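# Move tube rack from fume hood to bench, close sash

## Task

Take the tube rack out of the fume hood and set it on the bench so that nothing of it sticks out beyond the bench's front edge or either side edge; the rack must stand upright with all tubes seated fully in their holes, and the hood's sash must be lowered until completely closed. The rack or any tube reaching the floor counts as failure, as does the robot toppling or being left tilted. Anything that stays in place only because the robot is holding it does not count. Finish by opening the gripper and backing the robot away.

## Robot and tools

Robot: TidyBot++, a mobile base 0.54 m long, 0.50 m wide, 0.38 m tall on four driven casters, carrying one seven-joint arm with a two-finger gripper. The shoulder sits 0.12 m ahead of the base centre, 0.68 m off the floor. Cameras: base_camera (fixed on the base, 644x364) and wrist_camera (fisheye on the hand, 644x476, looks along the hand).

Frames: base frame has its origin on the floor below the base centre, x forward, y left, z up. hand_pose is reported in it: the point between the finger pads; its z axis runs out along the fingers, its y axis is the closing direction. Odometry frame is the base frame at scene start; heading is positive to the left, -3.142 to 3.142. base_tilt is in degrees, forward and right positive. Odometry counts wheel turns, so slip looks like motion and drift of a few cm and degrees builds up.

execute_actions(actions, cameras): actions is a list holding zero or one action. An empty list only reports state and images. An action may contain:
- base: exactly one relative command from the current position: translate_m (metres, forward +, -2 to 2), strafe_m (metres, left +, -2 to 2) or rotate_rad (radians, counter-clockwise from above +, -6.3 to 6.3). Moves needing over 8.667 s at top speed are refused.
- joints: absolute targets by name, radians: joint_1_rad (any angle; positive is clockwise from above, opposite to heading), joint_2_rad shoulder -2.249 to 2.249, joint_3_rad any angle, joint_4_rad elbow -2.579 to 2.579, joint_5_rad any angle, joint_6_rad wrist -2.099 to 2.099, joint_7_rad any angle (hand down: positive turns counter-clockwise from above; at 1.57 fingers open left/right). gripper_pos 0 (open, ~85 mm gap) to 1 (closed, squeezing ~100 N per finger); gap is roughly 85*(1-gripper_pos) mm. Unbounded joints go the short way; send steps below half a turn for big turns.
- speeds: optional caps for this action: translate_m/strafe_m 0.05-0.5 m/s, rotate_rad 0.1-1.57 rad/s (defaults are the maxima).
Motions begin together. Omitted joints may still chase earlier targets. Unknown keys or out-of-range numbers refuse the call. An action lasts at most 15 s. cameras: list of base_camera, wrist_camera or all; omitted or null gives all, [] gives none.

Arm geometry: upper arm 0.42 m, forearm 0.31 m, hand 0.31 m to the hand point. With joint_1_rad=0, joint_3_rad=3.14, joint_5_rad=0 the arm stays in the base's x-z plane; segment tilts from vertical (forward +) are j2, j2-j4, j2-j4-j6, and the hand point's forward and upward offset from the shoulder is the sum of length*sin and length*cos of those. Arm starts folded, hand down, poking up to 0.08 m ahead of the base, elbow up to 1.15 m high. A downward hand reaches at most about 0.94 m high, near the base only. Closed fingertips reach ~20 mm past the hand point.

wait(seconds 0-10): lets time pass with no new command and returns state and images. zoom_image(camera, region [x0,y0,x1,y1] pixels, max 504x504): enlarges part of the latest full image. read_manual(section): licence texts only. finished_scene(scene 1 or 2): ends the scene irreversibly, reports success and gives the next scene's task; the goal must hold afterwards.

Result lines: base_status and joint_status say how each motion ended: done; off_target (stopped away from target, may still push); contact_stop / time_out (old target dropped, holds position); not_followed with 'joint command not followed' and 'cause:' when a self-collision check blocked the arm targets (gripper still acts, targets may be retried later). A base that is blocked can still show done. on_its_own reports uncommanded movement. motor_effort is percent of max, bracketed peak of the last action, noisy. joint_positions, hand_pose, base_odometry, base_tilt are readings. ARM HIT means the arm struck itself or the base. Gripper off_target at close means something is held; done at 1 means empty. MOTOR HOT warns at 60 °C; OVER-TEMPERATURE FAULT at 75 °C makes the arm sag (joints show limit_stop_at_motor_heat; resend targets). Torque faults (joints 1-4 limit 104.5 N m, 5-7 51.3 N m) freeze the arm 10 s and skip the rest of the call.

Accuracy: friction leaves joints slightly off; correct by sending last command plus (wanted minus read). The arm sags under load; never command a joint to its current reading while holding something. Trust images over hand_pose near the floor or surfaces.

Avoid: dropping the rack or tubes, slamming, hard pushes, driving the base while the arm is caught on something high (the robot can tip), horizontal shoves with a raised hand, long heavy holds that overheat motors. Objects may occasionally be nudged by outside forces. A stop in a call cancels the remaining calls of that reply.

Each tool is called after ">>>" in YAML: its name, and indented under it one key for each argument.

## Session

I'll start by checking the robot's state and camera views.

>>> execute_actions:
  actions: []

Scene clock: 0.00 s.
base_odometry: x=+0.000 y=+0.000 heading=+0.000 (m, m, rad; odometry frame)
base_tilt: forward=-0.6 right=+0.3 (deg)
base_status: not commanded
joint_positions: joint_1_rad=+0.040 joint_2_rad=-0.356 joint_3_rad=+3.159 joint_4_rad=-2.491 joint_5_rad=+0.029 joint_6_rad=-0.835 joint_7_rad=+1.602 gripper_pos=+0.000
joint_status: not commanded
motor_effort: joint_1_rad=+0 joint_2_rad=+0 joint_3_rad=+1 joint_4_rad=+12 joint_5_rad=+0 joint_6_rad=+0 joint_7_rad=+1 (%)
hand_pose: x=+0.2908 y=-0.0145 z=+0.6014 quat_wxyz=(+0.012, +0.996, -0.004, +0.085) (m; base frame)
pictures: base_camera, wrist_camera
Images, in order (width x height): base_camera 644x364, wrist_camera 644x476.

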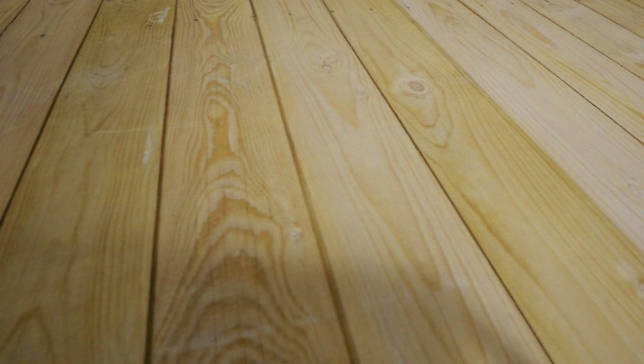

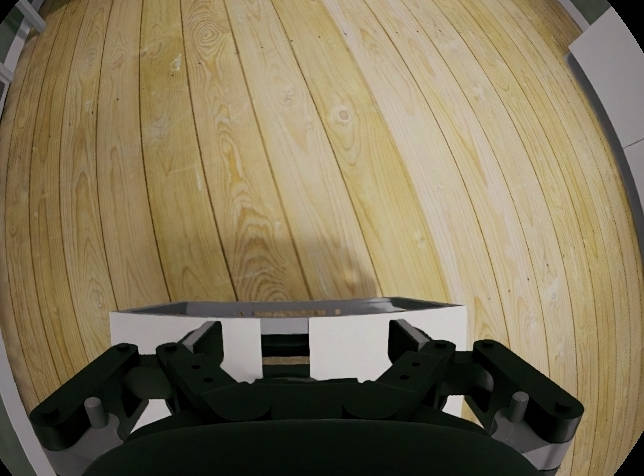

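>>> execute_actions:
  actions:
    - {"joints": {"joint_6_rad": 0.5}}
  cameras: ["wrist_camera"]

Scene clock: 1.80 s.
base_odometry: x=+0.000 y=+0.000 heading=+0.000 (m, m, rad; odometry frame)
base_tilt: forward=-0.6 right=+0.3 (deg)
base_status: not commanded
joint_positions: joint_1_rad=+0.040 joint_2_rad=-0.356 joint_3_rad=+3.159 joint_4_rad=-2.490 joint_5_rad=+0.029 joint_6_rad=+0.492 joint_7_rad=+1.602 gripper_pos=+0.000
joint_status: all done
motor_effort: joint_1_rad=+0(0) joint_2_rad=-6(6) joint_3_rad=+1(1) joint_4_rad=+21(21) joint_5_rad=+0(0) joint_6_rad=+8(8) joint_7_rad=+1(1) (%)
hand_pose: x=+0.5483 y=-0.0199 z=+0.8861 quat_wxyz=(+0.031, +0.732, +0.003, +0.681) (m; base frame)
pictures: wrist_camera
camera_calibration (this result's frames):
wrist_camera: T_world_to_cam=[[-0.0791805, -0.995556, 0.0509758, -0.0268476], [-0.111123, -0.0420027, -0.992919, 0.987139], [0.990647, -0.0842844, -0.107303, -0.31458], [0, 0, 0, 1]] pos_world=[0.419206, -0.01178, 0.947762]
Images, in order (width x height): wrist_camera 644x476.

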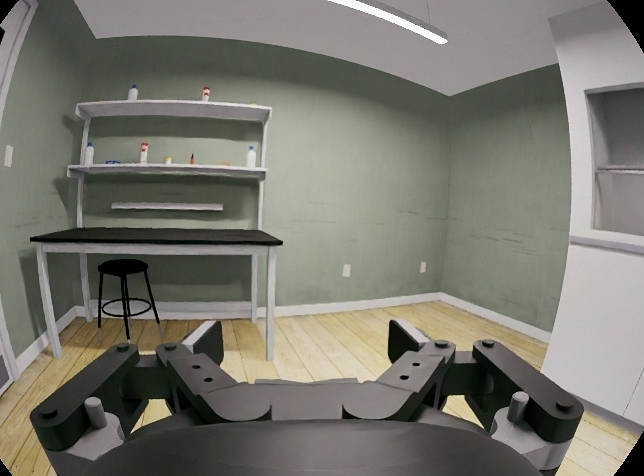

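>>> execute_actions:
  actions:
    - {"base": {"rotate_rad": -1.3}}

Scene clock: 4.03 s.
base_odometry: x=+0.000 y=+0.000 heading=-1.299 (m, m, rad; odometry frame)
base_tilt: forward=-0.5 right=+0.3 (deg)
base_status: done
joint_positions: joint_1_rad=+0.040 joint_2_rad=-0.356 joint_3_rad=+3.159 joint_4_rad=-2.490 joint_5_rad=+0.029 joint_6_rad=+0.492 joint_7_rad=+1.602 gripper_pos=+0.000
joint_status: not commanded
motor_effort: joint_1_rad=+1(0) joint_2_rad=-7(6) joint_3_rad=+1(2) joint_4_rad=+21(21) joint_5_rad=+0(1) joint_6_rad=+9(8) joint_7_rad=+0(1) (%)
hand_pose: x=+0.5483 y=-0.0199 z=+0.8861 quat_wxyz=(+0.031, +0.732, +0.003, +0.681) (m; base frame)
pictures: base_camera, wrist_camera
camera_calibration (this result's frames):
wrist_camera: T_world_to_cam=[[-0.0791805, -0.995556, 0.0509756, -0.0268474], [-0.111123, -0.0420025, -0.992919, 0.987139], [0.990647, -0.0842844, -0.107303, -0.31458], [0, 0, 0, 1]] pos_world=[0.419206, -0.01178, 0.947762]
Images, in order (width x height): base_camera 644x364, wrist_camera 644x476.

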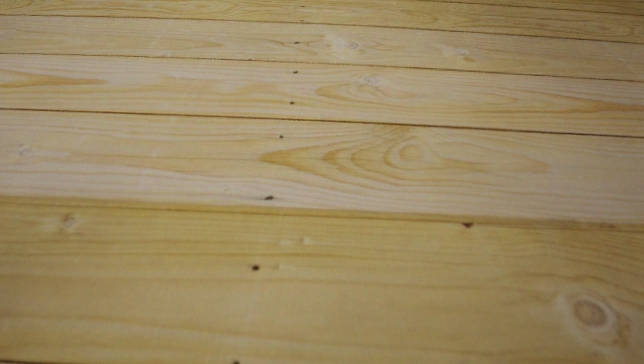

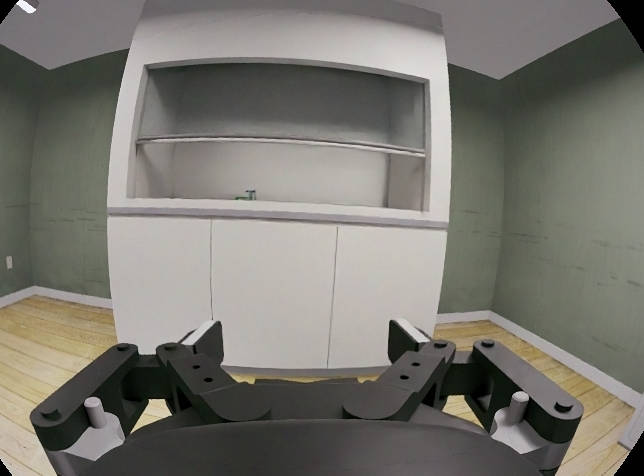

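>>> execute_actions:
  actions:
    - {"base": {"translate_m": 0.5}, "joints": {"joint_1_rad": 0.0, "joint_2_rad": 0.0, "joint_3_rad": 3.14, "joint_4_rad": -1.3, "joint_5_rad": 0.0, "joint_6_rad": -0.45, "joint_7_rad": 1.57}}

Scene clock: 7.27 s.
base_odometry: x=+0.134 y=-0.482 heading=-1.300 (m, m, rad; odometry frame)
base_tilt: forward=-0.5 right=+0.3 (deg)
base_status: done
joint_positions: joint_1_rad=+0.019 joint_2_rad=-0.015 joint_3_rad=+3.159 joint_4_rad=-1.312 joint_5_rad=+0.023 joint_6_rad=-0.419 joint_7_rad=+1.602 gripper_pos=+0.000
joint_status: all done
motor_effort: joint_1_rad=+0(0) joint_2_rad=-20(21) joint_3_rad=+1(2) joint_4_rad=+23(24) joint_5_rad=+0(1) joint_6_rad=+8(8) joint_7_rad=+1(1) (%)
hand_pose: x=+0.7230 y=-0.0242 z=+1.1422 quat_wxyz=(+0.033, +0.757, +0.002, +0.653) (m; base frame)
pictures: base_camera, wrist_camera
camera_calibration (this result's frames):
wrist_camera: T_world_to_cam=[[-0.0790592, -0.995228, 0.0571879, -0.0374875], [-0.184714, -0.0417489, -0.981905, 1.30128], [0.979607, -0.0881921, -0.180532, -0.36897], [0, 0, 0, 1]] pos_world=[0.598847, -0.015522, 1.21326]
Images, in order (width x height): base_camera 644x364, wrist_camera 644x476.

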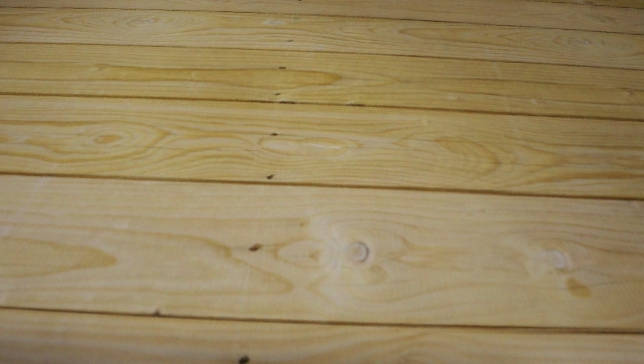

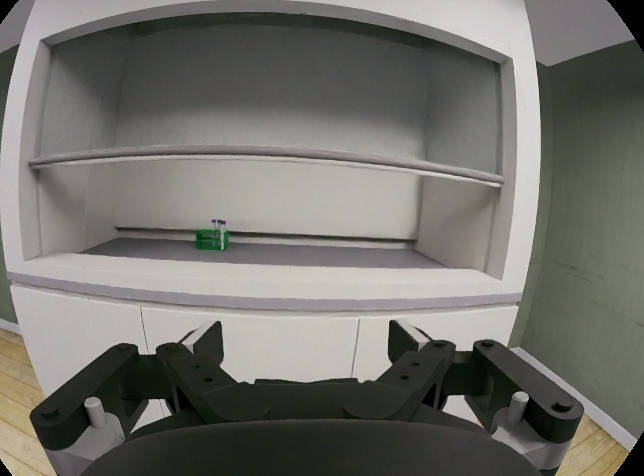

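>>> zoom_image:
  camera: "wrist_camera"
  region: [140, 130, 340, 280]

Region (140, 130, 340, 280) of wrist_camera's 644x476 image, scaled by 2.520; it fills the top 378 rows of this view, and the rest is white.

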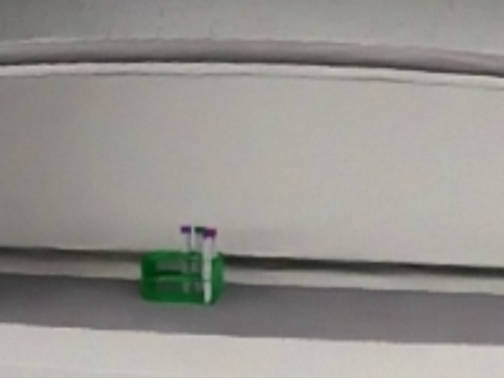

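>>> execute_actions:
  actions:
    - {"base": {"strafe_m": 0.33}}
  cameras: []

>>> execute_actions:
  actions:
    - {"base": {"translate_m": 0.5}}

Scene clock: 11.37 s.
base_odometry: x=+0.452 y=-0.394 heading=-1.300 (m, m, rad; odometry frame)
base_tilt: forward=-0.5 right=+0.3 (deg)
base_status: done
joint_positions: joint_1_rad=+0.009 joint_2_rad=-0.015 joint_3_rad=+3.153 joint_4_rad=-1.312 joint_5_rad=+0.021 joint_6_rad=-0.421 joint_7_rad=+1.602 gripper_pos=+0.000
joint_status: not commanded
motor_effort: joint_1_rad=+1(1) joint_2_rad=-21(21) joint_3_rad=+1(2) joint_4_rad=+23(24) joint_5_rad=+0(0) joint_6_rad=+8(9) joint_7_rad=+1(0) (%)
hand_pose: x=+0.7232 y=-0.0132 z=+1.1420 quat_wxyz=(+0.026, +0.757, +0.009, +0.653) (m; base frame)
pictures: none
No camera images: the call's "cameras" was empty. Leave "cameras" out to get every camera's image.

Scene clock: 13.73 s.
base_odometry: x=+0.586 y=-0.876 heading=-1.300 (m, m, rad; odometry frame)
base_tilt: forward=-0.5 right=+0.3 (deg)
base_status: done
joint_positions: joint_1_rad=+0.009 joint_2_rad=+0.000 joint_3_rad=+3.153 joint_4_rad=-1.310 joint_5_rad=+0.021 joint_6_rad=-0.424 joint_7_rad=+1.602 gripper_pos=+0.000
joint_status: not commanded
motor_effort: joint_1_rad=+0(1) joint_2_rad=-23(25) joint_3_rad=+1(0) joint_4_rad=+24(25) joint_5_rad=+0(0) joint_6_rad=+9(9) joint_7_rad=+1(1) (%)
hand_pose: x=+0.7300 y=-0.0133 z=+1.1330 quat_wxyz=(+0.026, +0.762, +0.009, +0.647) (m; base frame)
pictures: base_camera, wrist_camera
camera_calibration (this result's frames):
wrist_camera: T_world_to_cam=[[-0.0601067, -0.996624, 0.0559265, -0.0380304], [-0.200823, -0.0428085, -0.978692, 1.30209], [0.977782, -0.0700573, -0.197572, -0.355674], [0, 0, 0, 1]] pos_world=[0.606976, -0.00707903, 1.2062]
Images, in order (width x height): base_camera 644x364, wrist_camera 644x476.

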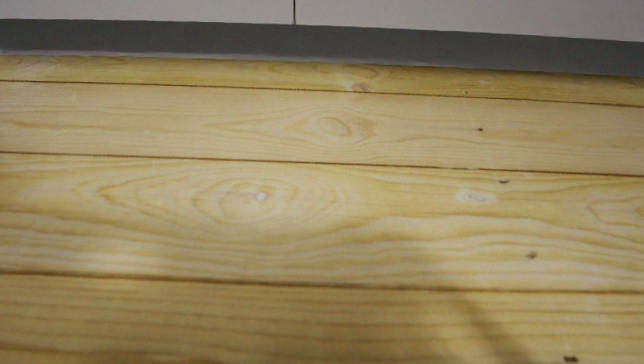

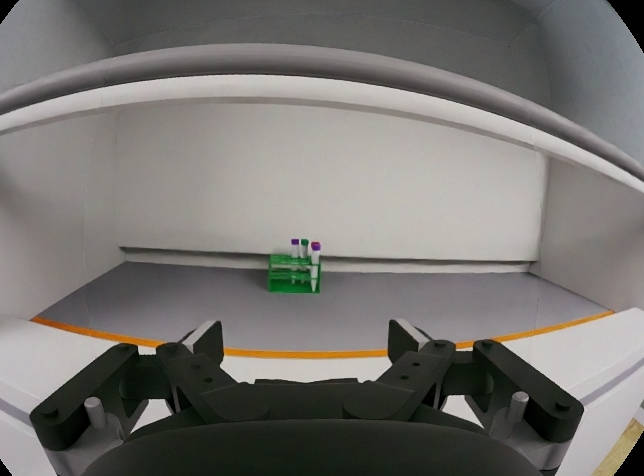

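>>> zoom_image:
  camera: "wrist_camera"
  region: [240, 220, 360, 310]

Region (240, 220, 360, 310) of wrist_camera's 644x476 image, scaled by 4.200; it fills the top 378 rows of this view, and the rest is white.

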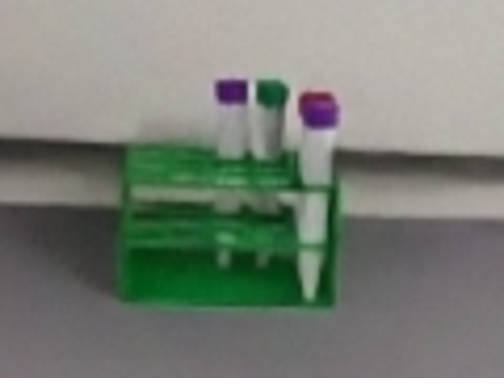

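>>> execute_actions:
  actions:
    - {"base": {"translate_m": 0.3}, "joints": {"joint_1_rad": 0.0, "joint_2_rad": 0.0, "joint_3_rad": 3.14, "joint_4_rad": -1.43, "joint_5_rad": 0.0, "joint_6_rad": -0.33, "joint_7_rad": 1.57}, "speeds": {"translate_m": 0.25}}

Scene clock: 19.60 s.
base_odometry: x=+0.666 y=-1.165 heading=-1.300 (m, m, rad; odometry frame)
base_tilt: forward=-0.5 right=+0.3 (deg)
base_status: done
joint_positions: joint_1_rad=+0.009 joint_2_rad=+0.001 joint_3_rad=+3.153 joint_4_rad=-1.423 joint_5_rad=+0.021 joint_6_rad=-0.359 joint_7_rad=+1.602 gripper_pos=+0.000
joint_status: all done
motor_effort: joint_1_rad=+0(1) joint_2_rad=-23(26) joint_3_rad=+1(0) joint_4_rad=+24(25) joint_5_rad=+0(0) joint_6_rad=+8(8) joint_7_rad=+1(1) (%)
hand_pose: x=+0.7348 y=-0.0130 z=+1.0828 quat_wxyz=(+0.025, +0.778, +0.010, +0.628) (m; base frame)
pictures: base_camera, wrist_camera
camera_calibration (this result's frames):
wrist_camera: T_world_to_cam=[[-0.0559961, -0.996739, 0.0580976, -0.0400187], [-0.248756, -0.0424263, -0.967636, 1.27715], [0.966946, -0.068636, -0.245569, -0.310227], [0, 0, 0, 1]] pos_world=[0.61543, -0.00699637, 1.16196]
Images, in order (width x height): base_camera 644x364, wrist_camera 644x476.

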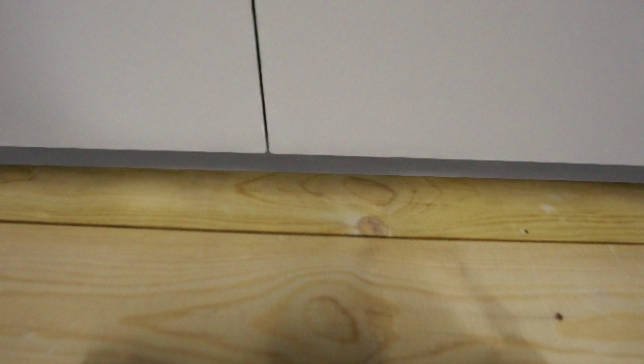

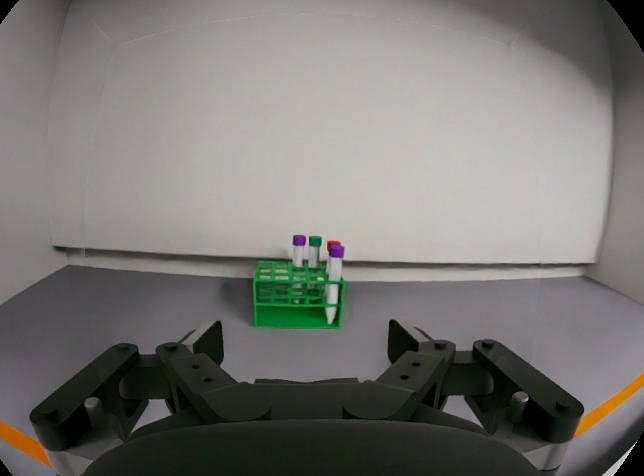

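>>> zoom_image:
  camera: "wrist_camera"
  region: [230, 220, 370, 340]

Region (230, 220, 370, 340) of wrist_camera's 644x476 image, scaled by 3.600; it fills the top 432 rows of this view, and the rest is white.

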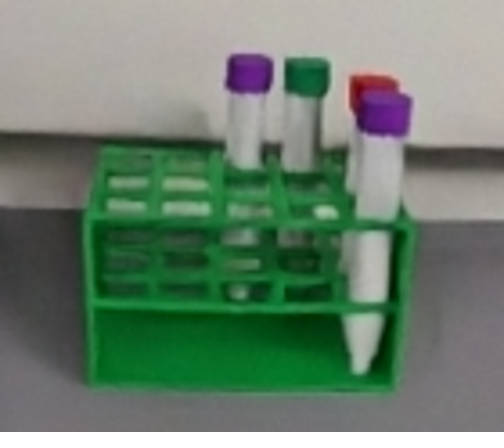

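>>> execute_actions:
  actions:
    - {"base": {"strafe_m": 0.065}, "joints": {"joint_7_rad": 1.52, "gripper_pos": 0.45}}
  cameras: []

>>> execute_actions:
  actions:
    - {"base": {"translate_m": 0.14}, "speeds": {"translate_m": 0.2}}

Scene clock: 24.60 s.
base_odometry: x=+0.729 y=-1.148 heading=-1.300 (m, m, rad; odometry frame)
base_tilt: forward=-0.5 right=+0.3 (deg)
base_status: done
joint_positions: joint_1_rad=+0.004 joint_2_rad=+0.001 joint_3_rad=+3.149 joint_4_rad=-1.423 joint_5_rad=+0.020 joint_6_rad=-0.358 joint_7_rad=+1.547 gripper_pos=+0.450
joint_status: all done
motor_effort: joint_1_rad=+1(3) joint_2_rad=-22(23) joint_3_rad=+1(2) joint_4_rad=+23(24) joint_5_rad=+0(1) joint_6_rad=+8(9) joint_7_rad=+1(1) (%)
hand_pose: x=+0.7348 y=-0.0079 z=+1.0830 quat_wxyz=(+0.005, +0.778, -0.008, +0.628) (m; base frame)
pictures: none
No camera images: the call's "cameras" was empty. Leave "cameras" out to get every camera's image.

Scene clock: 26.07 s.
base_odometry: x=+0.767 y=-1.283 heading=-1.300 (m, m, rad; odometry frame)
base_tilt: forward=-0.5 right=+0.3 (deg)
base_status: done
joint_positions: joint_1_rad=+0.004 joint_2_rad=+0.001 joint_3_rad=+3.149 joint_4_rad=-1.424 joint_5_rad=+0.020 joint_6_rad=-0.357 joint_7_rad=+1.547 gripper_pos=+0.450
joint_status: not commanded
motor_effort: joint_1_rad=+0(1) joint_2_rad=-23(26) joint_3_rad=+1(0) joint_4_rad=+24(25) joint_5_rad=+0(0) joint_6_rad=+9(9) joint_7_rad=+1(1) (%)
hand_pose: x=+0.7349 y=-0.0079 z=+1.0834 quat_wxyz=(+0.005, +0.777, -0.008, +0.629) (m; base frame)
pictures: base_camera, wrist_camera
camera_calibration (this result's frames):
wrist_camera: T_world_to_cam=[[-0.0592162, -0.998234, 0.00468095, 0.025268], [-0.245737, 0.0100321, -0.969285, 1.27792], [0.967526, -0.0585476, -0.245897, -0.309863], [0, 0, 0, 1]] pos_world=[0.615328, -0.00573862, 1.16235]
Images, in order (width x height): base_camera 644x364, wrist_camera 644x476.

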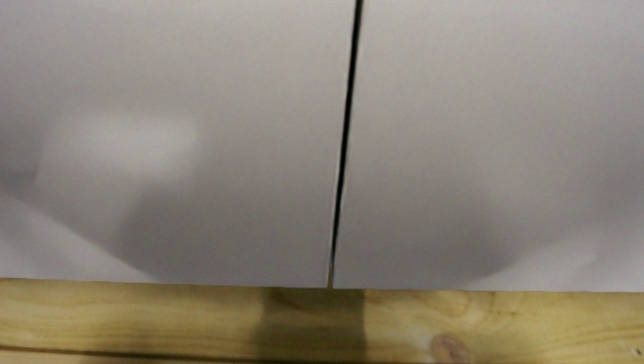

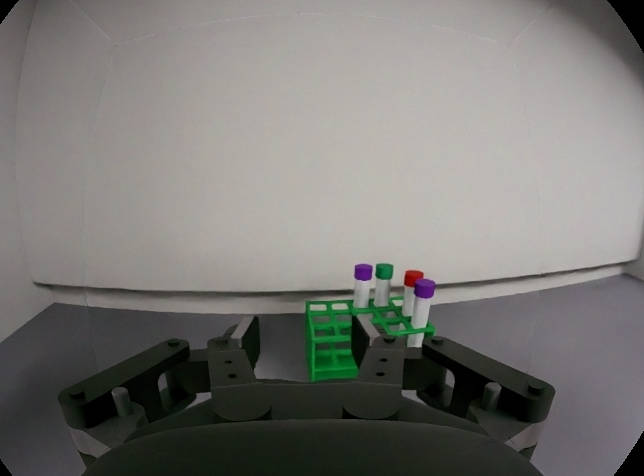

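>>> execute_actions:
  actions:
    - {"joints": {"joint_2_rad": 0.185, "joint_4_rad": -1.565, "joint_6_rad": 0.05}}
  cameras: ["wrist_camera"]

Scene clock: 27.87 s.
base_odometry: x=+0.767 y=-1.283 heading=-1.300 (m, m, rad; odometry frame)
base_tilt: forward=-0.5 right=+0.3 (deg)
base_status: not commanded
joint_positions: joint_1_rad=+0.004 joint_2_rad=+0.190 joint_3_rad=+3.149 joint_4_rad=-1.562 joint_5_rad=+0.020 joint_6_rad=+0.019 joint_7_rad=+1.547 gripper_pos=+0.450
joint_status: all done
motor_effort: joint_1_rad=+0(1) joint_2_rad=-28(33) joint_3_rad=+1(1) joint_4_rad=+23(25) joint_5_rad=+0(0) joint_6_rad=+8(10) joint_7_rad=+1(1) (%)
hand_pose: x=+0.8150 y=-0.0059 z=+0.9880 quat_wxyz=(+0.003, +0.762, -0.005, +0.648) (m; base frame)
pictures: wrist_camera
camera_calibration (this result's frames):
wrist_camera: T_world_to_cam=[[-0.0516262, -0.998659, 0.00385008, 0.0270476], [-0.198885, 0.00650331, -0.980001, 1.1775], [0.978662, -0.0513595, -0.198954, -0.466157], [0, 0, 0, 1]] pos_world=[0.691792, -0.00458783, 1.0611]
Images, in order (width x height): wrist_camera 644x476.

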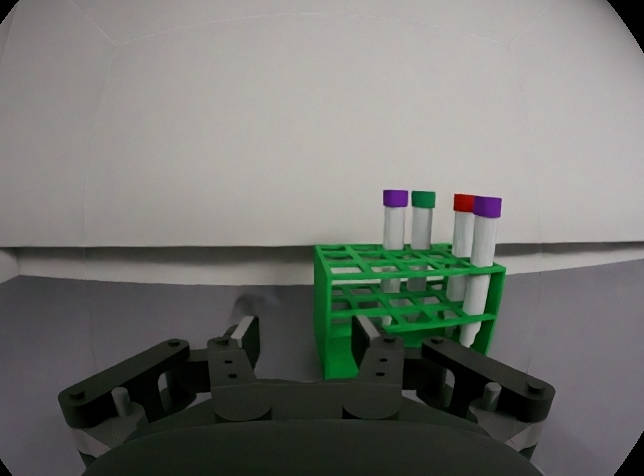

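>>> execute_actions:
  actions:
    - {"base": {"strafe_m": -0.014}, "speeds": {"strafe_m": 0.05}}
  cameras: []

>>> execute_actions:
  actions:
    - {"base": {"translate_m": 0.022}, "speeds": {"translate_m": 0.05}}
  cameras: ["wrist_camera"]

Scene clock: 29.37 s.
base_odometry: x=+0.753 y=-1.287 heading=-1.299 (m, m, rad; odometry frame)
base_tilt: forward=-0.5 right=+0.3 (deg)
base_status: done
joint_positions: joint_1_rad=+0.003 joint_2_rad=+0.190 joint_3_rad=+3.149 joint_4_rad=-1.562 joint_5_rad=+0.020 joint_6_rad=+0.020 joint_7_rad=+1.547 gripper_pos=+0.450
joint_status: not commanded
motor_effort: joint_1_rad=-1(3) joint_2_rad=-28(30) joint_3_rad=+0(1) joint_4_rad=+23(24) joint_5_rad=+0(0) joint_6_rad=+8(9) joint_7_rad=+1(1) (%)
hand_pose: x=+0.8151 y=-0.0056 z=+0.9882 quat_wxyz=(+0.003, +0.762, -0.005, +0.648) (m; base frame)
pictures: none
No camera images: the call's "cameras" was empty. Leave "cameras" out to get every camera's image.

Scene clock: 30.27 s.
base_odometry: x=+0.759 y=-1.308 heading=-1.300 (m, m, rad; odometry frame)
base_tilt: forward=-0.5 right=+0.3 (deg)
base_status: done
joint_positions: joint_1_rad=+0.003 joint_2_rad=+0.190 joint_3_rad=+3.149 joint_4_rad=-1.562 joint_5_rad=+0.020 joint_6_rad=+0.023 joint_7_rad=+1.547 gripper_pos=+0.450
joint_status: not commanded
motor_effort: joint_1_rad=-1(3) joint_2_rad=-30(31) joint_3_rad=+1(3) joint_4_rad=+24(25) joint_5_rad=+0(0) joint_6_rad=+9(10) joint_7_rad=+1(1) (%)
hand_pose: x=+0.8150 y=-0.0056 z=+0.9894 quat_wxyz=(+0.003, +0.761, -0.005, +0.649) (m; base frame)
pictures: wrist_camera
camera_calibration (this result's frames):
wrist_camera: T_world_to_cam=[[-0.0510666, -0.998689, 0.00364837, 0.0271481], [-0.194951, 0.0063856, -0.980792, 1.17649], [0.979483, -0.050797, -0.195022, -0.470389], [0, 0, 0, 1]] pos_world=[0.691482, -0.00429438, 1.06206]
Images, in order (width x height): wrist_camera 644x476.

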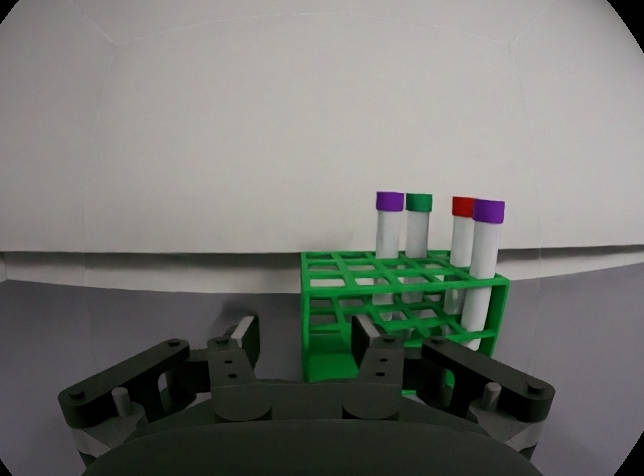

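>>> zoom_image:
  camera: "wrist_camera"
  region: [220, 230, 520, 410]

Region (220, 230, 520, 410) of wrist_camera's 644x476 image, scaled by 1.680; it fills the top 302 rows of this view, and the rest is white.

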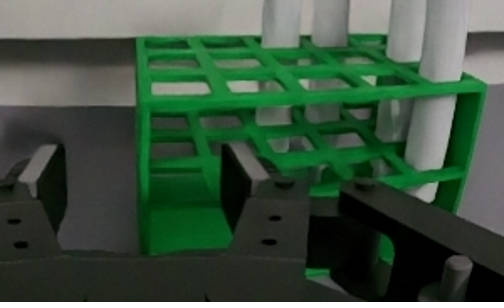

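>>> execute_actions:
  actions:
    - {"joints": {"joint_6_rad": 0.068}}
  cameras: ["wrist_camera"]

Scene clock: 31.47 s.
base_odometry: x=+0.759 y=-1.308 heading=-1.300 (m, m, rad; odometry frame)
base_tilt: forward=-0.5 right=+0.3 (deg)
base_status: not commanded
joint_positions: joint_1_rad=+0.003 joint_2_rad=+0.190 joint_3_rad=+3.149 joint_4_rad=-1.562 joint_5_rad=+0.020 joint_6_rad=+0.039 joint_7_rad=+1.547 gripper_pos=+0.450
joint_status: all done
motor_effort: joint_1_rad=+0(1) joint_2_rad=-28(30) joint_3_rad=+1(1) joint_4_rad=+23(24) joint_5_rad=+0(0) joint_6_rad=+8(9) joint_7_rad=+1(1) (%)
hand_pose: x=+0.8158 y=-0.0055 z=+0.9944 quat_wxyz=(+0.003, +0.755, -0.004, +0.655) (m; base frame)
pictures: wrist_camera
camera_calibration (this result's frames):
wrist_camera: T_world_to_cam=[[-0.0507705, -0.998706, 0.00293455, 0.027739], [-0.178952, 0.0062064, -0.983838, 1.17153], [0.982547, -0.0504751, -0.179036, -0.488543], [0, 0, 0, 1]] pos_world=[0.691074, -0.00422719, 1.06505]
Images, in order (width x height): wrist_camera 644x476.

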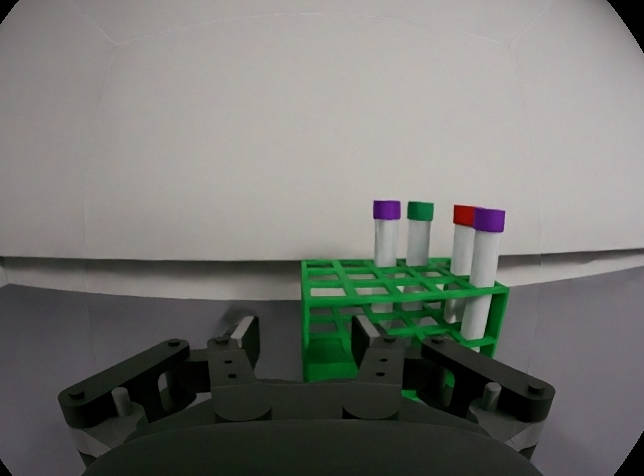

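>>> execute_actions:
  actions:
    - {"base": {"translate_m": 0.032}, "speeds": {"translate_m": 0.05}}

Scene clock: 32.70 s.
base_odometry: x=+0.768 y=-1.339 heading=-1.300 (m, m, rad; odometry frame)
base_tilt: forward=-0.5 right=+0.3 (deg)
base_status: done
joint_positions: joint_1_rad=+0.003 joint_2_rad=+0.189 joint_3_rad=+3.149 joint_4_rad=-1.562 joint_5_rad=+0.020 joint_6_rad=+0.040 joint_7_rad=+1.547 gripper_pos=+0.450
joint_status: not commanded
motor_effort: joint_1_rad=+0(1) joint_2_rad=-29(31) joint_3_rad=+1(0) joint_4_rad=+24(24) joint_5_rad=+0(0) joint_6_rad=+9(9) joint_7_rad=+1(1) (%)
hand_pose: x=+0.8156 y=-0.0055 z=+0.9950 quat_wxyz=(+0.003, +0.755, -0.004, +0.656) (m; base frame)
pictures: base_camera, wrist_camera
camera_calibration (this result's frames):
wrist_camera: T_world_to_cam=[[-0.050763, -0.998707, 0.00288564, 0.0277754], [-0.177895, 0.00619895, -0.98403, 1.17138], [0.982739, -0.0504657, -0.17798, -0.489491], [0, 0, 0, 1]] pos_world=[0.690835, -0.00422434, 1.06548]
Images, in order (width x height): base_camera 644x364, wrist_camera 644x476.

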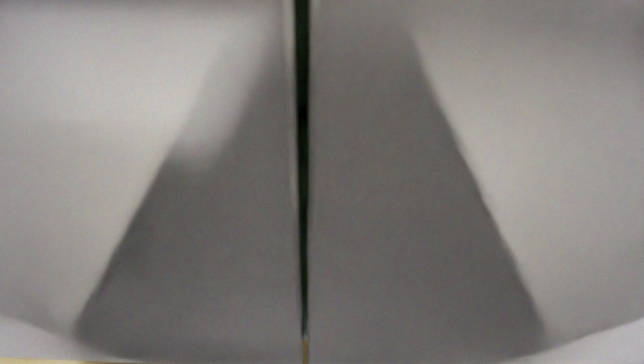

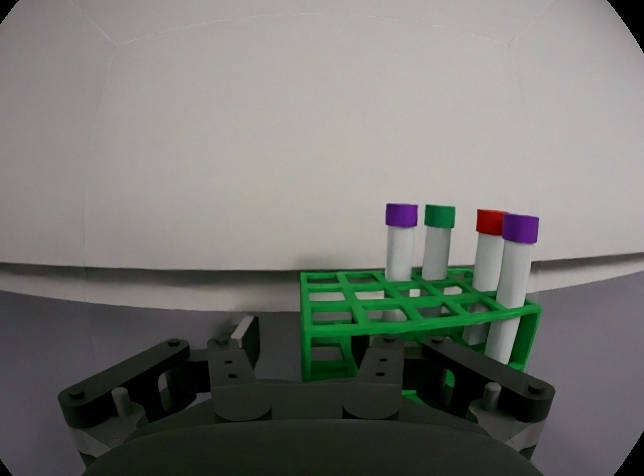

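>>> execute_actions:
  actions:
    - {"joints": {"gripper_pos": 1.0}}
  cameras: ["wrist_camera"]

Scene clock: 33.70 s.
base_odometry: x=+0.768 y=-1.339 heading=-1.300 (m, m, rad; odometry frame)
base_tilt: forward=-0.5 right=+0.3 (deg)
base_status: not commanded
joint_positions: joint_1_rad=+0.003 joint_2_rad=+0.189 joint_3_rad=+3.149 joint_4_rad=-1.562 joint_5_rad=+0.020 joint_6_rad=+0.040 joint_7_rad=+1.547 gripper_pos=+0.981
joint_status: all done
motor_effort: joint_1_rad=+0(1) joint_2_rad=-28(29) joint_3_rad=+1(2) joint_4_rad=+23(24) joint_5_rad=+0(0) joint_6_rad=+9(8) joint_7_rad=+1(1) (%)
hand_pose: x=+0.8156 y=-0.0055 z=+0.9950 quat_wxyz=(+0.003, +0.755, -0.004, +0.656) (m; base frame)
pictures: wrist_camera
camera_calibration (this result's frames):
wrist_camera: T_world_to_cam=[[-0.0507823, -0.998706, 0.00276586, 0.0279097], [-0.177805, 0.00631581, -0.984045, 1.17135], [0.982755, -0.0504639, -0.177896, -0.489586], [0, 0, 0, 1]] pos_world=[0.690832, -0.00423088, 1.06549]
Images, in order (width x height): wrist_camera 644x476.

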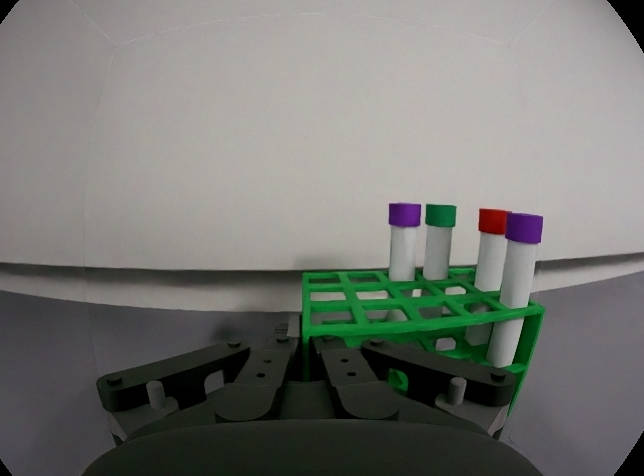

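>>> execute_actions:
  actions:
    - {"joints": {"joint_2_rad": 0.14, "joint_4_rad": -1.46, "joint_6_rad": -0.135}}
  cameras: ["wrist_camera"]

>>> execute_actions:
  actions:
    - {"joints": {"joint_2_rad": 0.085, "joint_4_rad": -1.35, "joint_6_rad": -0.29}}
  cameras: ["wrist_camera"]

Scene clock: 35.23 s.
base_odometry: x=+0.768 y=-1.339 heading=-1.300 (m, m, rad; odometry frame)
base_tilt: forward=-0.5 right=+0.3 (deg)
base_status: not commanded
joint_positions: joint_1_rad=+0.003 joint_2_rad=+0.161 joint_3_rad=+3.149 joint_4_rad=-1.478 joint_5_rad=+0.020 joint_6_rad=-0.114 joint_7_rad=+1.547 gripper_pos=+0.981
joint_status: all done
motor_effort: joint_1_rad=+1(1) joint_2_rad=-29(31) joint_3_rad=+1(1) joint_4_rad=+25(25) joint_5_rad=+0(0) joint_6_rad=+9(10) joint_7_rad=+1(1) (%)
hand_pose: x=+0.8064 y=-0.0064 z=+1.0189 quat_wxyz=(+0.004, +0.769, -0.006, +0.640) (m; base frame)
pictures: wrist_camera
camera_calibration (this result's frames):
wrist_camera: T_world_to_cam=[[-0.0538108, -0.99854, 0.00470384, 0.0269144], [-0.219182, 0.00721556, -0.975657, 1.21801], [0.974199, -0.0535319, -0.21925, -0.427334], [0, 0, 0, 1]] pos_world=[0.684724, -0.00478952, 1.09454]
Images, in order (width x height): wrist_camera 644x476.

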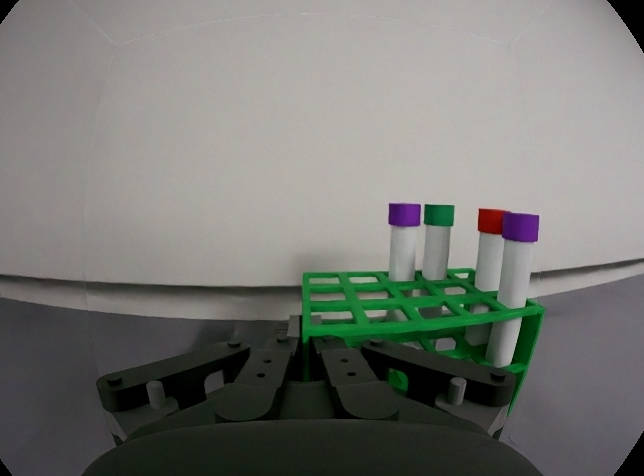

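Scene clock: 36.30 s.
base_odometry: x=+0.768 y=-1.339 heading=-1.300 (m, m, rad; odometry frame)
base_tilt: forward=-0.5 right=+0.3 (deg)
base_status: not commanded
joint_positions: joint_1_rad=+0.003 joint_2_rad=+0.099 joint_3_rad=+3.149 joint_4_rad=-1.365 joint_5_rad=+0.020 joint_6_rad=-0.266 joint_7_rad=+1.547 gripper_pos=+0.981
joint_status: all done
motor_effort: joint_1_rad=+1(1) joint_2_rad=-26(31) joint_3_rad=+1(1) joint_4_rad=+25(27) joint_5_rad=+0(0) joint_6_rad=+9(10) joint_7_rad=+1(0) (%)
hand_pose: x=+0.7805 y=-0.0072 z=+1.0849 quat_wxyz=(+0.005, +0.761, -0.007, +0.649) (m; base frame)
pictures: wrist_camera
camera_calibration (this result's frames):
wrist_camera: T_world_to_cam=[[-0.0570216, -0.998368, 0.00310815, 0.0286384], [-0.195604, 0.00811889, -0.980649, 1.26382], [0.979024, -0.0565261, -0.195748, -0.416924], [0, 0, 0, 1]] pos_world=[0.65702, -0.00523622, 1.15766]
Images, in order (width x height): wrist_camera 644x476.

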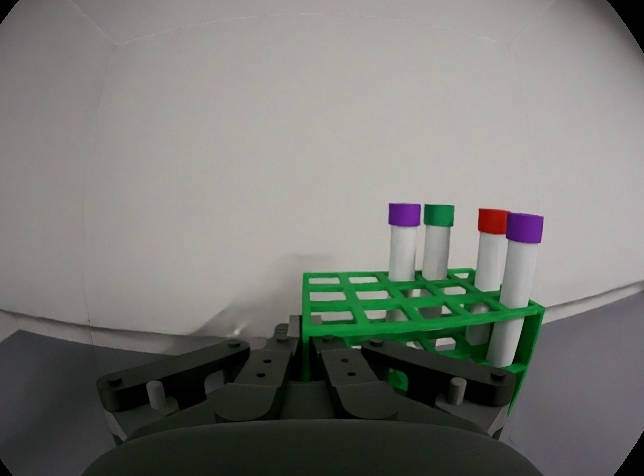

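>>> execute_actions:
  actions:
    - {"base": {"translate_m": -0.75}, "joints": {"joint_2_rad": 0.06}, "speeds": {"translate_m": 0.3}}

Scene clock: 39.93 s.
base_odometry: x=+0.567 y=-0.616 heading=-1.300 (m, m, rad; odometry frame)
base_tilt: forward=-0.5 right=+0.3 (deg)
base_status: done
joint_positions: joint_1_rad=+0.003 joint_2_rad=+0.074 joint_3_rad=+3.149 joint_4_rad=-1.364 joint_5_rad=+0.019 joint_6_rad=-0.270 joint_7_rad=+1.547 gripper_pos=+0.981
joint_status: all done
motor_effort: joint_1_rad=+0(1) joint_2_rad=-25(32) joint_3_rad=+1(1) joint_4_rad=+24(27) joint_5_rad=+0(1) joint_6_rad=+9(10) joint_7_rad=+1(1) (%)
hand_pose: x=+0.7701 y=-0.0070 z=+1.1004 quat_wxyz=(+0.004, +0.754, -0.007, +0.657) (m; base frame)
pictures: base_camera, wrist_camera
camera_calibration (this result's frames):
wrist_camera: T_world_to_cam=[[-0.0568785, -0.998381, 0.00108676, 0.0302951], [-0.174188, 0.00885181, -0.984673, 1.26492], [0.983068, -0.056196, -0.17441, -0.430276], [0, 0, 0, 1]] pos_world=[0.645049, -0.00513064, 1.17046]
Images, in order (width x height): base_camera 644x364, wrist_camera 644x476.

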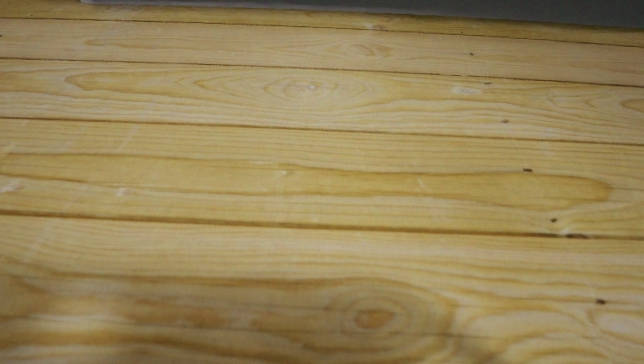

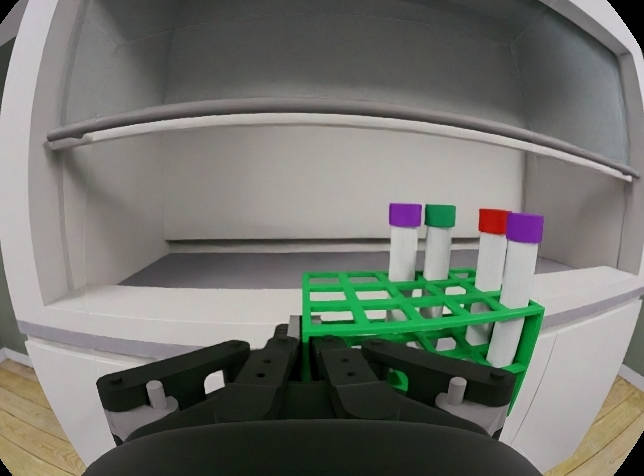

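>>> execute_actions:
  actions:
    - {"base": {"rotate_rad": 1.57}, "speeds": {"rotate_rad": 0.7}}

Scene clock: 43.10 s.
base_odometry: x=+0.567 y=-0.616 heading=+0.270 (m, m, rad; odometry frame)
base_tilt: forward=-0.5 right=+0.3 (deg)
base_status: done
joint_positions: joint_1_rad=-0.001 joint_2_rad=+0.074 joint_3_rad=+3.146 joint_4_rad=-1.364 joint_5_rad=+0.019 joint_6_rad=-0.270 joint_7_rad=+1.547 gripper_pos=+0.981
joint_status: not commanded
motor_effort: joint_1_rad=+1(4) joint_2_rad=-25(26) joint_3_rad=+1(3) joint_4_rad=+25(25) joint_5_rad=+1(1) joint_6_rad=+9(9) joint_7_rad=+1(1) (%)
hand_pose: x=+0.7701 y=-0.0020 z=+1.1004 quat_wxyz=(+0.001, +0.754, -0.005, +0.657) (m; base frame)
pictures: base_camera, wrist_camera
camera_calibration (this result's frames):
wrist_camera: T_world_to_cam=[[-0.0489886, -0.998799, 0.000327999, 0.0300862], [-0.174435, 0.00823225, -0.984634, 1.26497], [0.983449, -0.0482931, -0.174629, -0.430028], [0, 0, 0, 1]] pos_world=[0.64504, -0.00113087, 1.17043]
Images, in order (width x height): base_camera 644x364, wrist_camera 644x476.

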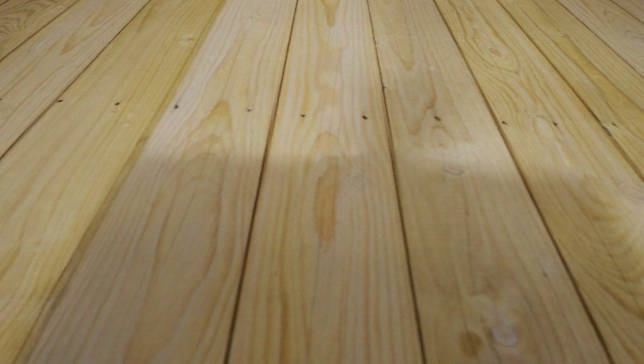

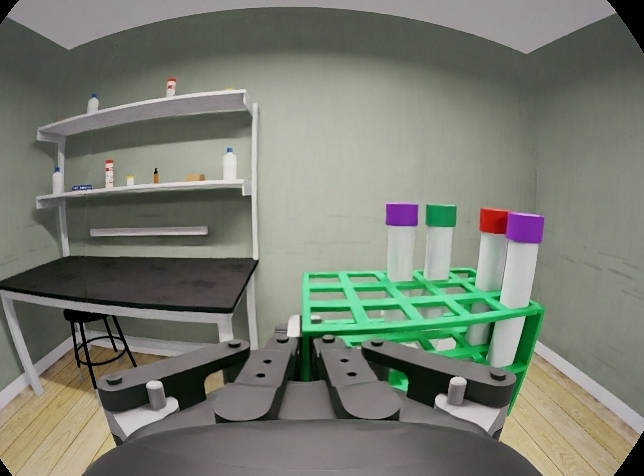

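>>> execute_actions:
  actions:
    - {"base": {"strafe_m": 0.6}, "joints": {"joint_4_rad": -1.73, "joint_6_rad": 0.12}, "speeds": {"strafe_m": 0.35}}
  cameras: []

>>> execute_actions:
  actions:
    - {"base": {"translate_m": 0.7}, "joints": {"joint_4_rad": -2.07, "joint_6_rad": 0.46}, "speeds": {"translate_m": 0.35}}

Scene clock: 47.07 s.
base_odometry: x=+0.406 y=-0.038 heading=+0.271 (m, m, rad; odometry frame)
base_tilt: forward=-0.5 right=+0.3 (deg)
base_status: done
joint_positions: joint_1_rad=-0.001 joint_2_rad=+0.074 joint_3_rad=+3.146 joint_4_rad=-1.727 joint_5_rad=+0.019 joint_6_rad=+0.083 joint_7_rad=+1.547 gripper_pos=+0.981
joint_status: all done
motor_effort: joint_1_rad=+1(3) joint_2_rad=-25(27) joint_3_rad=+2(2) joint_4_rad=+24(26) joint_5_rad=+0(0) joint_6_rad=+10(9) joint_7_rad=+1(1) (%)
hand_pose: x=+0.7640 y=-0.0001 z=+0.9840 quat_wxyz=(-0.001, +0.757, -0.002, +0.653) (m; base frame)
pictures: none
No camera images: the call's "cameras" was empty. Leave "cameras" out to get every camera's image.

Scene clock: 50.13 s.
base_odometry: x=+1.080 y=+0.150 heading=+0.271 (m, m, rad; odometry frame)
base_tilt: forward=-0.5 right=+0.3 (deg)
base_status: done
joint_positions: joint_1_rad=-0.001 joint_2_rad=+0.071 joint_3_rad=+3.146 joint_4_rad=-2.066 joint_5_rad=+0.019 joint_6_rad=+0.425 joint_7_rad=+1.547 gripper_pos=+0.981
joint_status: all done
motor_effort: joint_1_rad=+0(1) joint_2_rad=-22(26) joint_3_rad=+1(0) joint_4_rad=+22(26) joint_5_rad=+0(0) joint_6_rad=+9(10) joint_7_rad=+0(1) (%)
hand_pose: x=+0.7223 y=+0.0019 z=+0.8891 quat_wxyz=(-0.004, +0.755, -0.001, +0.655) (m; base frame)
pictures: base_camera, wrist_camera
camera_calibration (this result's frames):
wrist_camera: T_world_to_cam=[[-0.0366633, -0.999325, -0.00229451, 0.0251598], [-0.178596, 0.00881141, -0.983883, 1.05088], [0.983239, -0.0356626, -0.178799, -0.415911], [0, 0, 0, 1]] pos_world=[0.597545, 0.0010507, 0.959631]
Images, in order (width x height): base_camera 644x364, wrist_camera 644x476.

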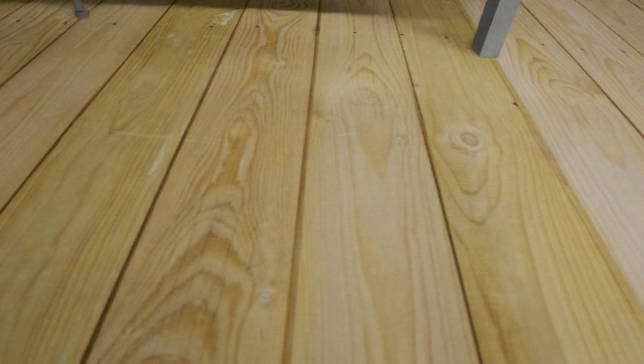

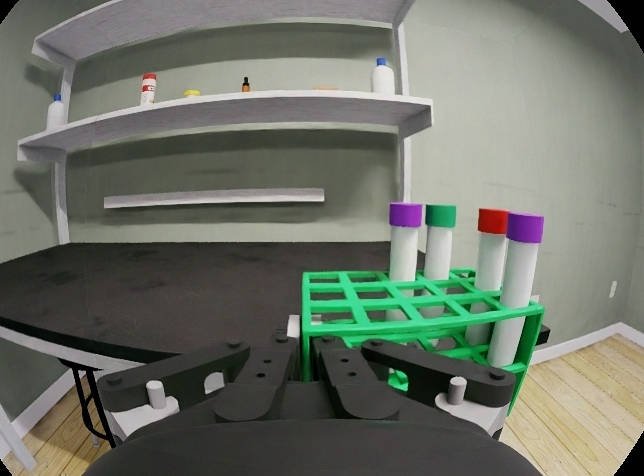

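>>> execute_actions:
  actions:
    - {"base": {"translate_m": 0.37}, "speeds": {"translate_m": 0.3}}
  cameras: []

>>> execute_actions:
  actions:
    - {"joints": {"joint_2_rad": 0.14, "joint_4_rad": -2.165, "joint_6_rad": 0.63}}

Scene clock: 52.80 s.
base_odometry: x=+1.437 y=+0.249 heading=+0.271 (m, m, rad; odometry frame)
base_tilt: forward=-0.5 right=+0.3 (deg)
base_status: done
joint_positions: joint_1_rad=-0.001 joint_2_rad=+0.070 joint_3_rad=+3.146 joint_4_rad=-2.067 joint_5_rad=+0.019 joint_6_rad=+0.425 joint_7_rad=+1.547 gripper_pos=+0.981
joint_status: not commanded
motor_effort: joint_1_rad=+0(0) joint_2_rad=-23(26) joint_3_rad=+1(0) joint_4_rad=+22(23) joint_5_rad=+0(0) joint_6_rad=+9(10) joint_7_rad=+1(1) (%)
hand_pose: x=+0.7220 y=+0.0019 z=+0.8890 quat_wxyz=(-0.004, +0.755, -0.001, +0.655) (m; base frame)
pictures: none
No camera images: the call's "cameras" was empty. Leave "cameras" out to get every camera's image.

Scene clock: 53.77 s.
base_odometry: x=+1.437 y=+0.249 heading=+0.271 (m, m, rad; odometry frame)
base_tilt: forward=-0.5 right=+0.3 (deg)
base_status: not commanded
joint_positions: joint_1_rad=-0.001 joint_2_rad=+0.137 joint_3_rad=+3.146 joint_4_rad=-2.164 joint_5_rad=+0.019 joint_6_rad=+0.593 joint_7_rad=+1.547 gripper_pos=+0.981
joint_status: all done
motor_effort: joint_1_rad=+0(0) joint_2_rad=-23(25) joint_3_rad=+1(1) joint_4_rad=+20(23) joint_5_rad=+0(0) joint_6_rad=+9(11) joint_7_rad=+1(1) (%)
hand_pose: x=+0.7190 y=+0.0028 z=+0.8465 quat_wxyz=(-0.005, +0.754, +0.000, +0.657) (m; base frame)
pictures: base_camera, wrist_camera
camera_calibration (this result's frames):
wrist_camera: T_world_to_cam=[[-0.0340804, -0.999411, -0.00409449, 0.025533], [-0.174301, 0.00997774, -0.984642, 1.00599], [0.984102, -0.0328433, -0.174539, -0.424492], [0, 0, 0, 1]] pos_world=[0.593959, 0.00153871, 0.916552]
Images, in order (width x height): base_camera 644x364, wrist_camera 644x476.

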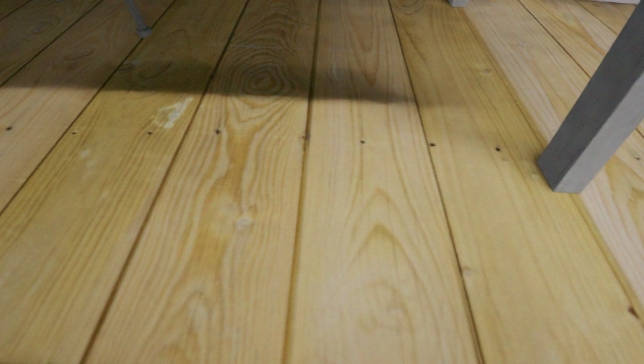

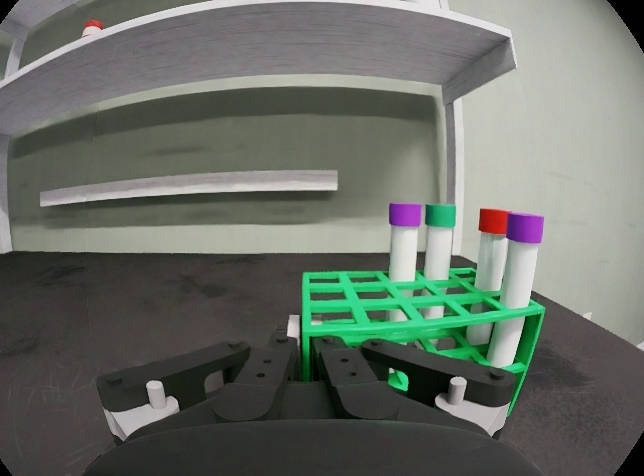

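>>> execute_actions:
  actions:
    - {"joints": {"joint_2_rad": 0.168, "joint_4_rad": -2.19, "joint_6_rad": 0.683}}
  cameras: ["wrist_camera"]

Scene clock: 54.63 s.
base_odometry: x=+1.437 y=+0.249 heading=+0.271 (m, m, rad; odometry frame)
base_tilt: forward=-0.5 right=+0.3 (deg)
base_status: not commanded
joint_positions: joint_1_rad=-0.001 joint_2_rad=+0.158 joint_3_rad=+3.146 joint_4_rad=-2.185 joint_5_rad=+0.019 joint_6_rad=+0.649 joint_7_rad=+1.547 gripper_pos=+0.981
joint_status: all done
motor_effort: joint_1_rad=+0(0) joint_2_rad=-23(25) joint_3_rad=+1(1) joint_4_rad=+20(20) joint_5_rad=+0(0) joint_6_rad=+10(10) joint_7_rad=+1(1) (%)
hand_pose: x=+0.7194 y=+0.0031 z=+0.8399 quat_wxyz=(-0.006, +0.749, +0.000, +0.662) (m; base frame)
pictures: wrist_camera
camera_calibration (this result's frames):
wrist_camera: T_world_to_cam=[[-0.033221, -0.999435, -0.00515753, 0.0260782], [-0.16058, 0.0104308, -0.986968, 0.991593], [0.986464, -0.0319598, -0.160835, -0.439244], [0, 0, 0, 1]] pos_world=[0.593395, 0.0016821, 0.908159]
Images, in order (width x height): wrist_camera 644x476.

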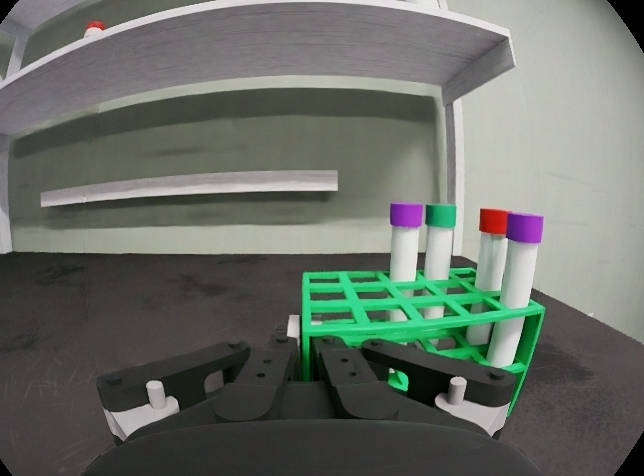

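>>> execute_actions:
  actions:
    - {"joints": {"joint_2_rad": 0.19}}
  cameras: []

Scene clock: 55.43 s.
base_odometry: x=+1.437 y=+0.249 heading=+0.271 (m, m, rad; odometry frame)
base_tilt: forward=-0.5 right=+0.3 (deg)
base_status: not commanded
joint_positions: joint_1_rad=-0.001 joint_2_rad=+0.179 joint_3_rad=+3.146 joint_4_rad=-2.185 joint_5_rad=+0.019 joint_6_rad=+0.649 joint_7_rad=+1.547 gripper_pos=+0.981
joint_status: all done
motor_effort: joint_1_rad=+1(0) joint_2_rad=-25(25) joint_3_rad=+1(1) joint_4_rad=+20(20) joint_5_rad=+0(0) joint_6_rad=+10(10) joint_7_rad=+1(1) (%)
hand_pose: x=+0.7225 y=+0.0031 z=+0.8271 quat_wxyz=(-0.006, +0.756, +0.000, +0.654) (m; base frame)
pictures: none
No camera images: the call's "cameras" was empty. Leave "cameras" out to get every camera's image.

>>> execute_actions:
  actions:
    - {"joints": {"joint_2_rad": 0.212, "joint_4_rad": -2.2, "joint_6_rad": 0.715}}
  cameras: ["wrist_camera"]

Scene clock: 56.17 s.
base_odometry: x=+1.437 y=+0.249 heading=+0.271 (m, m, rad; odometry frame)
base_tilt: forward=-0.5 right=+0.3 (deg)
base_status: not commanded
joint_positions: joint_1_rad=-0.001 joint_2_rad=+0.194 joint_3_rad=+3.146 joint_4_rad=-2.189 joint_5_rad=+0.019 joint_6_rad=+0.684 joint_7_rad=+1.547 gripper_pos=+0.981
joint_status: all done
motor_effort: joint_1_rad=+0(0) joint_2_rad=-24(24) joint_3_rad=+1(1) joint_4_rad=+18(19) joint_5_rad=+0(0) joint_6_rad=+9(9) joint_7_rad=+1(1) (%)
hand_pose: x=+0.7251 y=+0.0033 z=+0.8266 quat_wxyz=(-0.006, +0.751, +0.000, +0.660) (m; base frame)
pictures: wrist_camera
camera_calibration (this result's frames):
wrist_camera: T_world_to_cam=[[-0.0327567, -0.999449, -0.00533087, 0.0261798], [-0.16587, 0.0106959, -0.98609, 0.982479], [0.985604, -0.0314168, -0.166129, -0.442017], [0, 0, 0, 1]] pos_world=[0.599475, 0.00177008, 0.895521]
Images, in order (width x height): wrist_camera 644x476.

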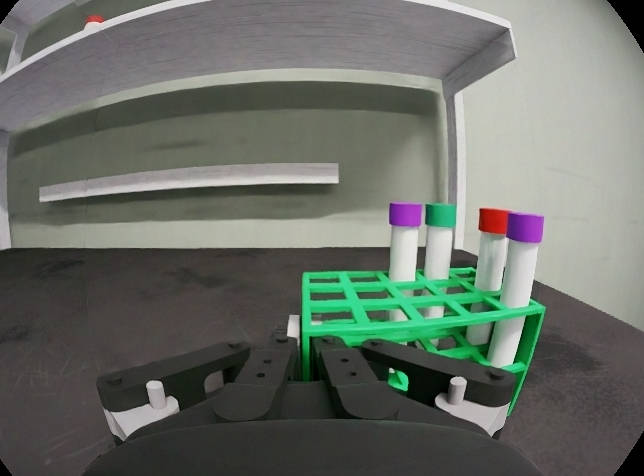

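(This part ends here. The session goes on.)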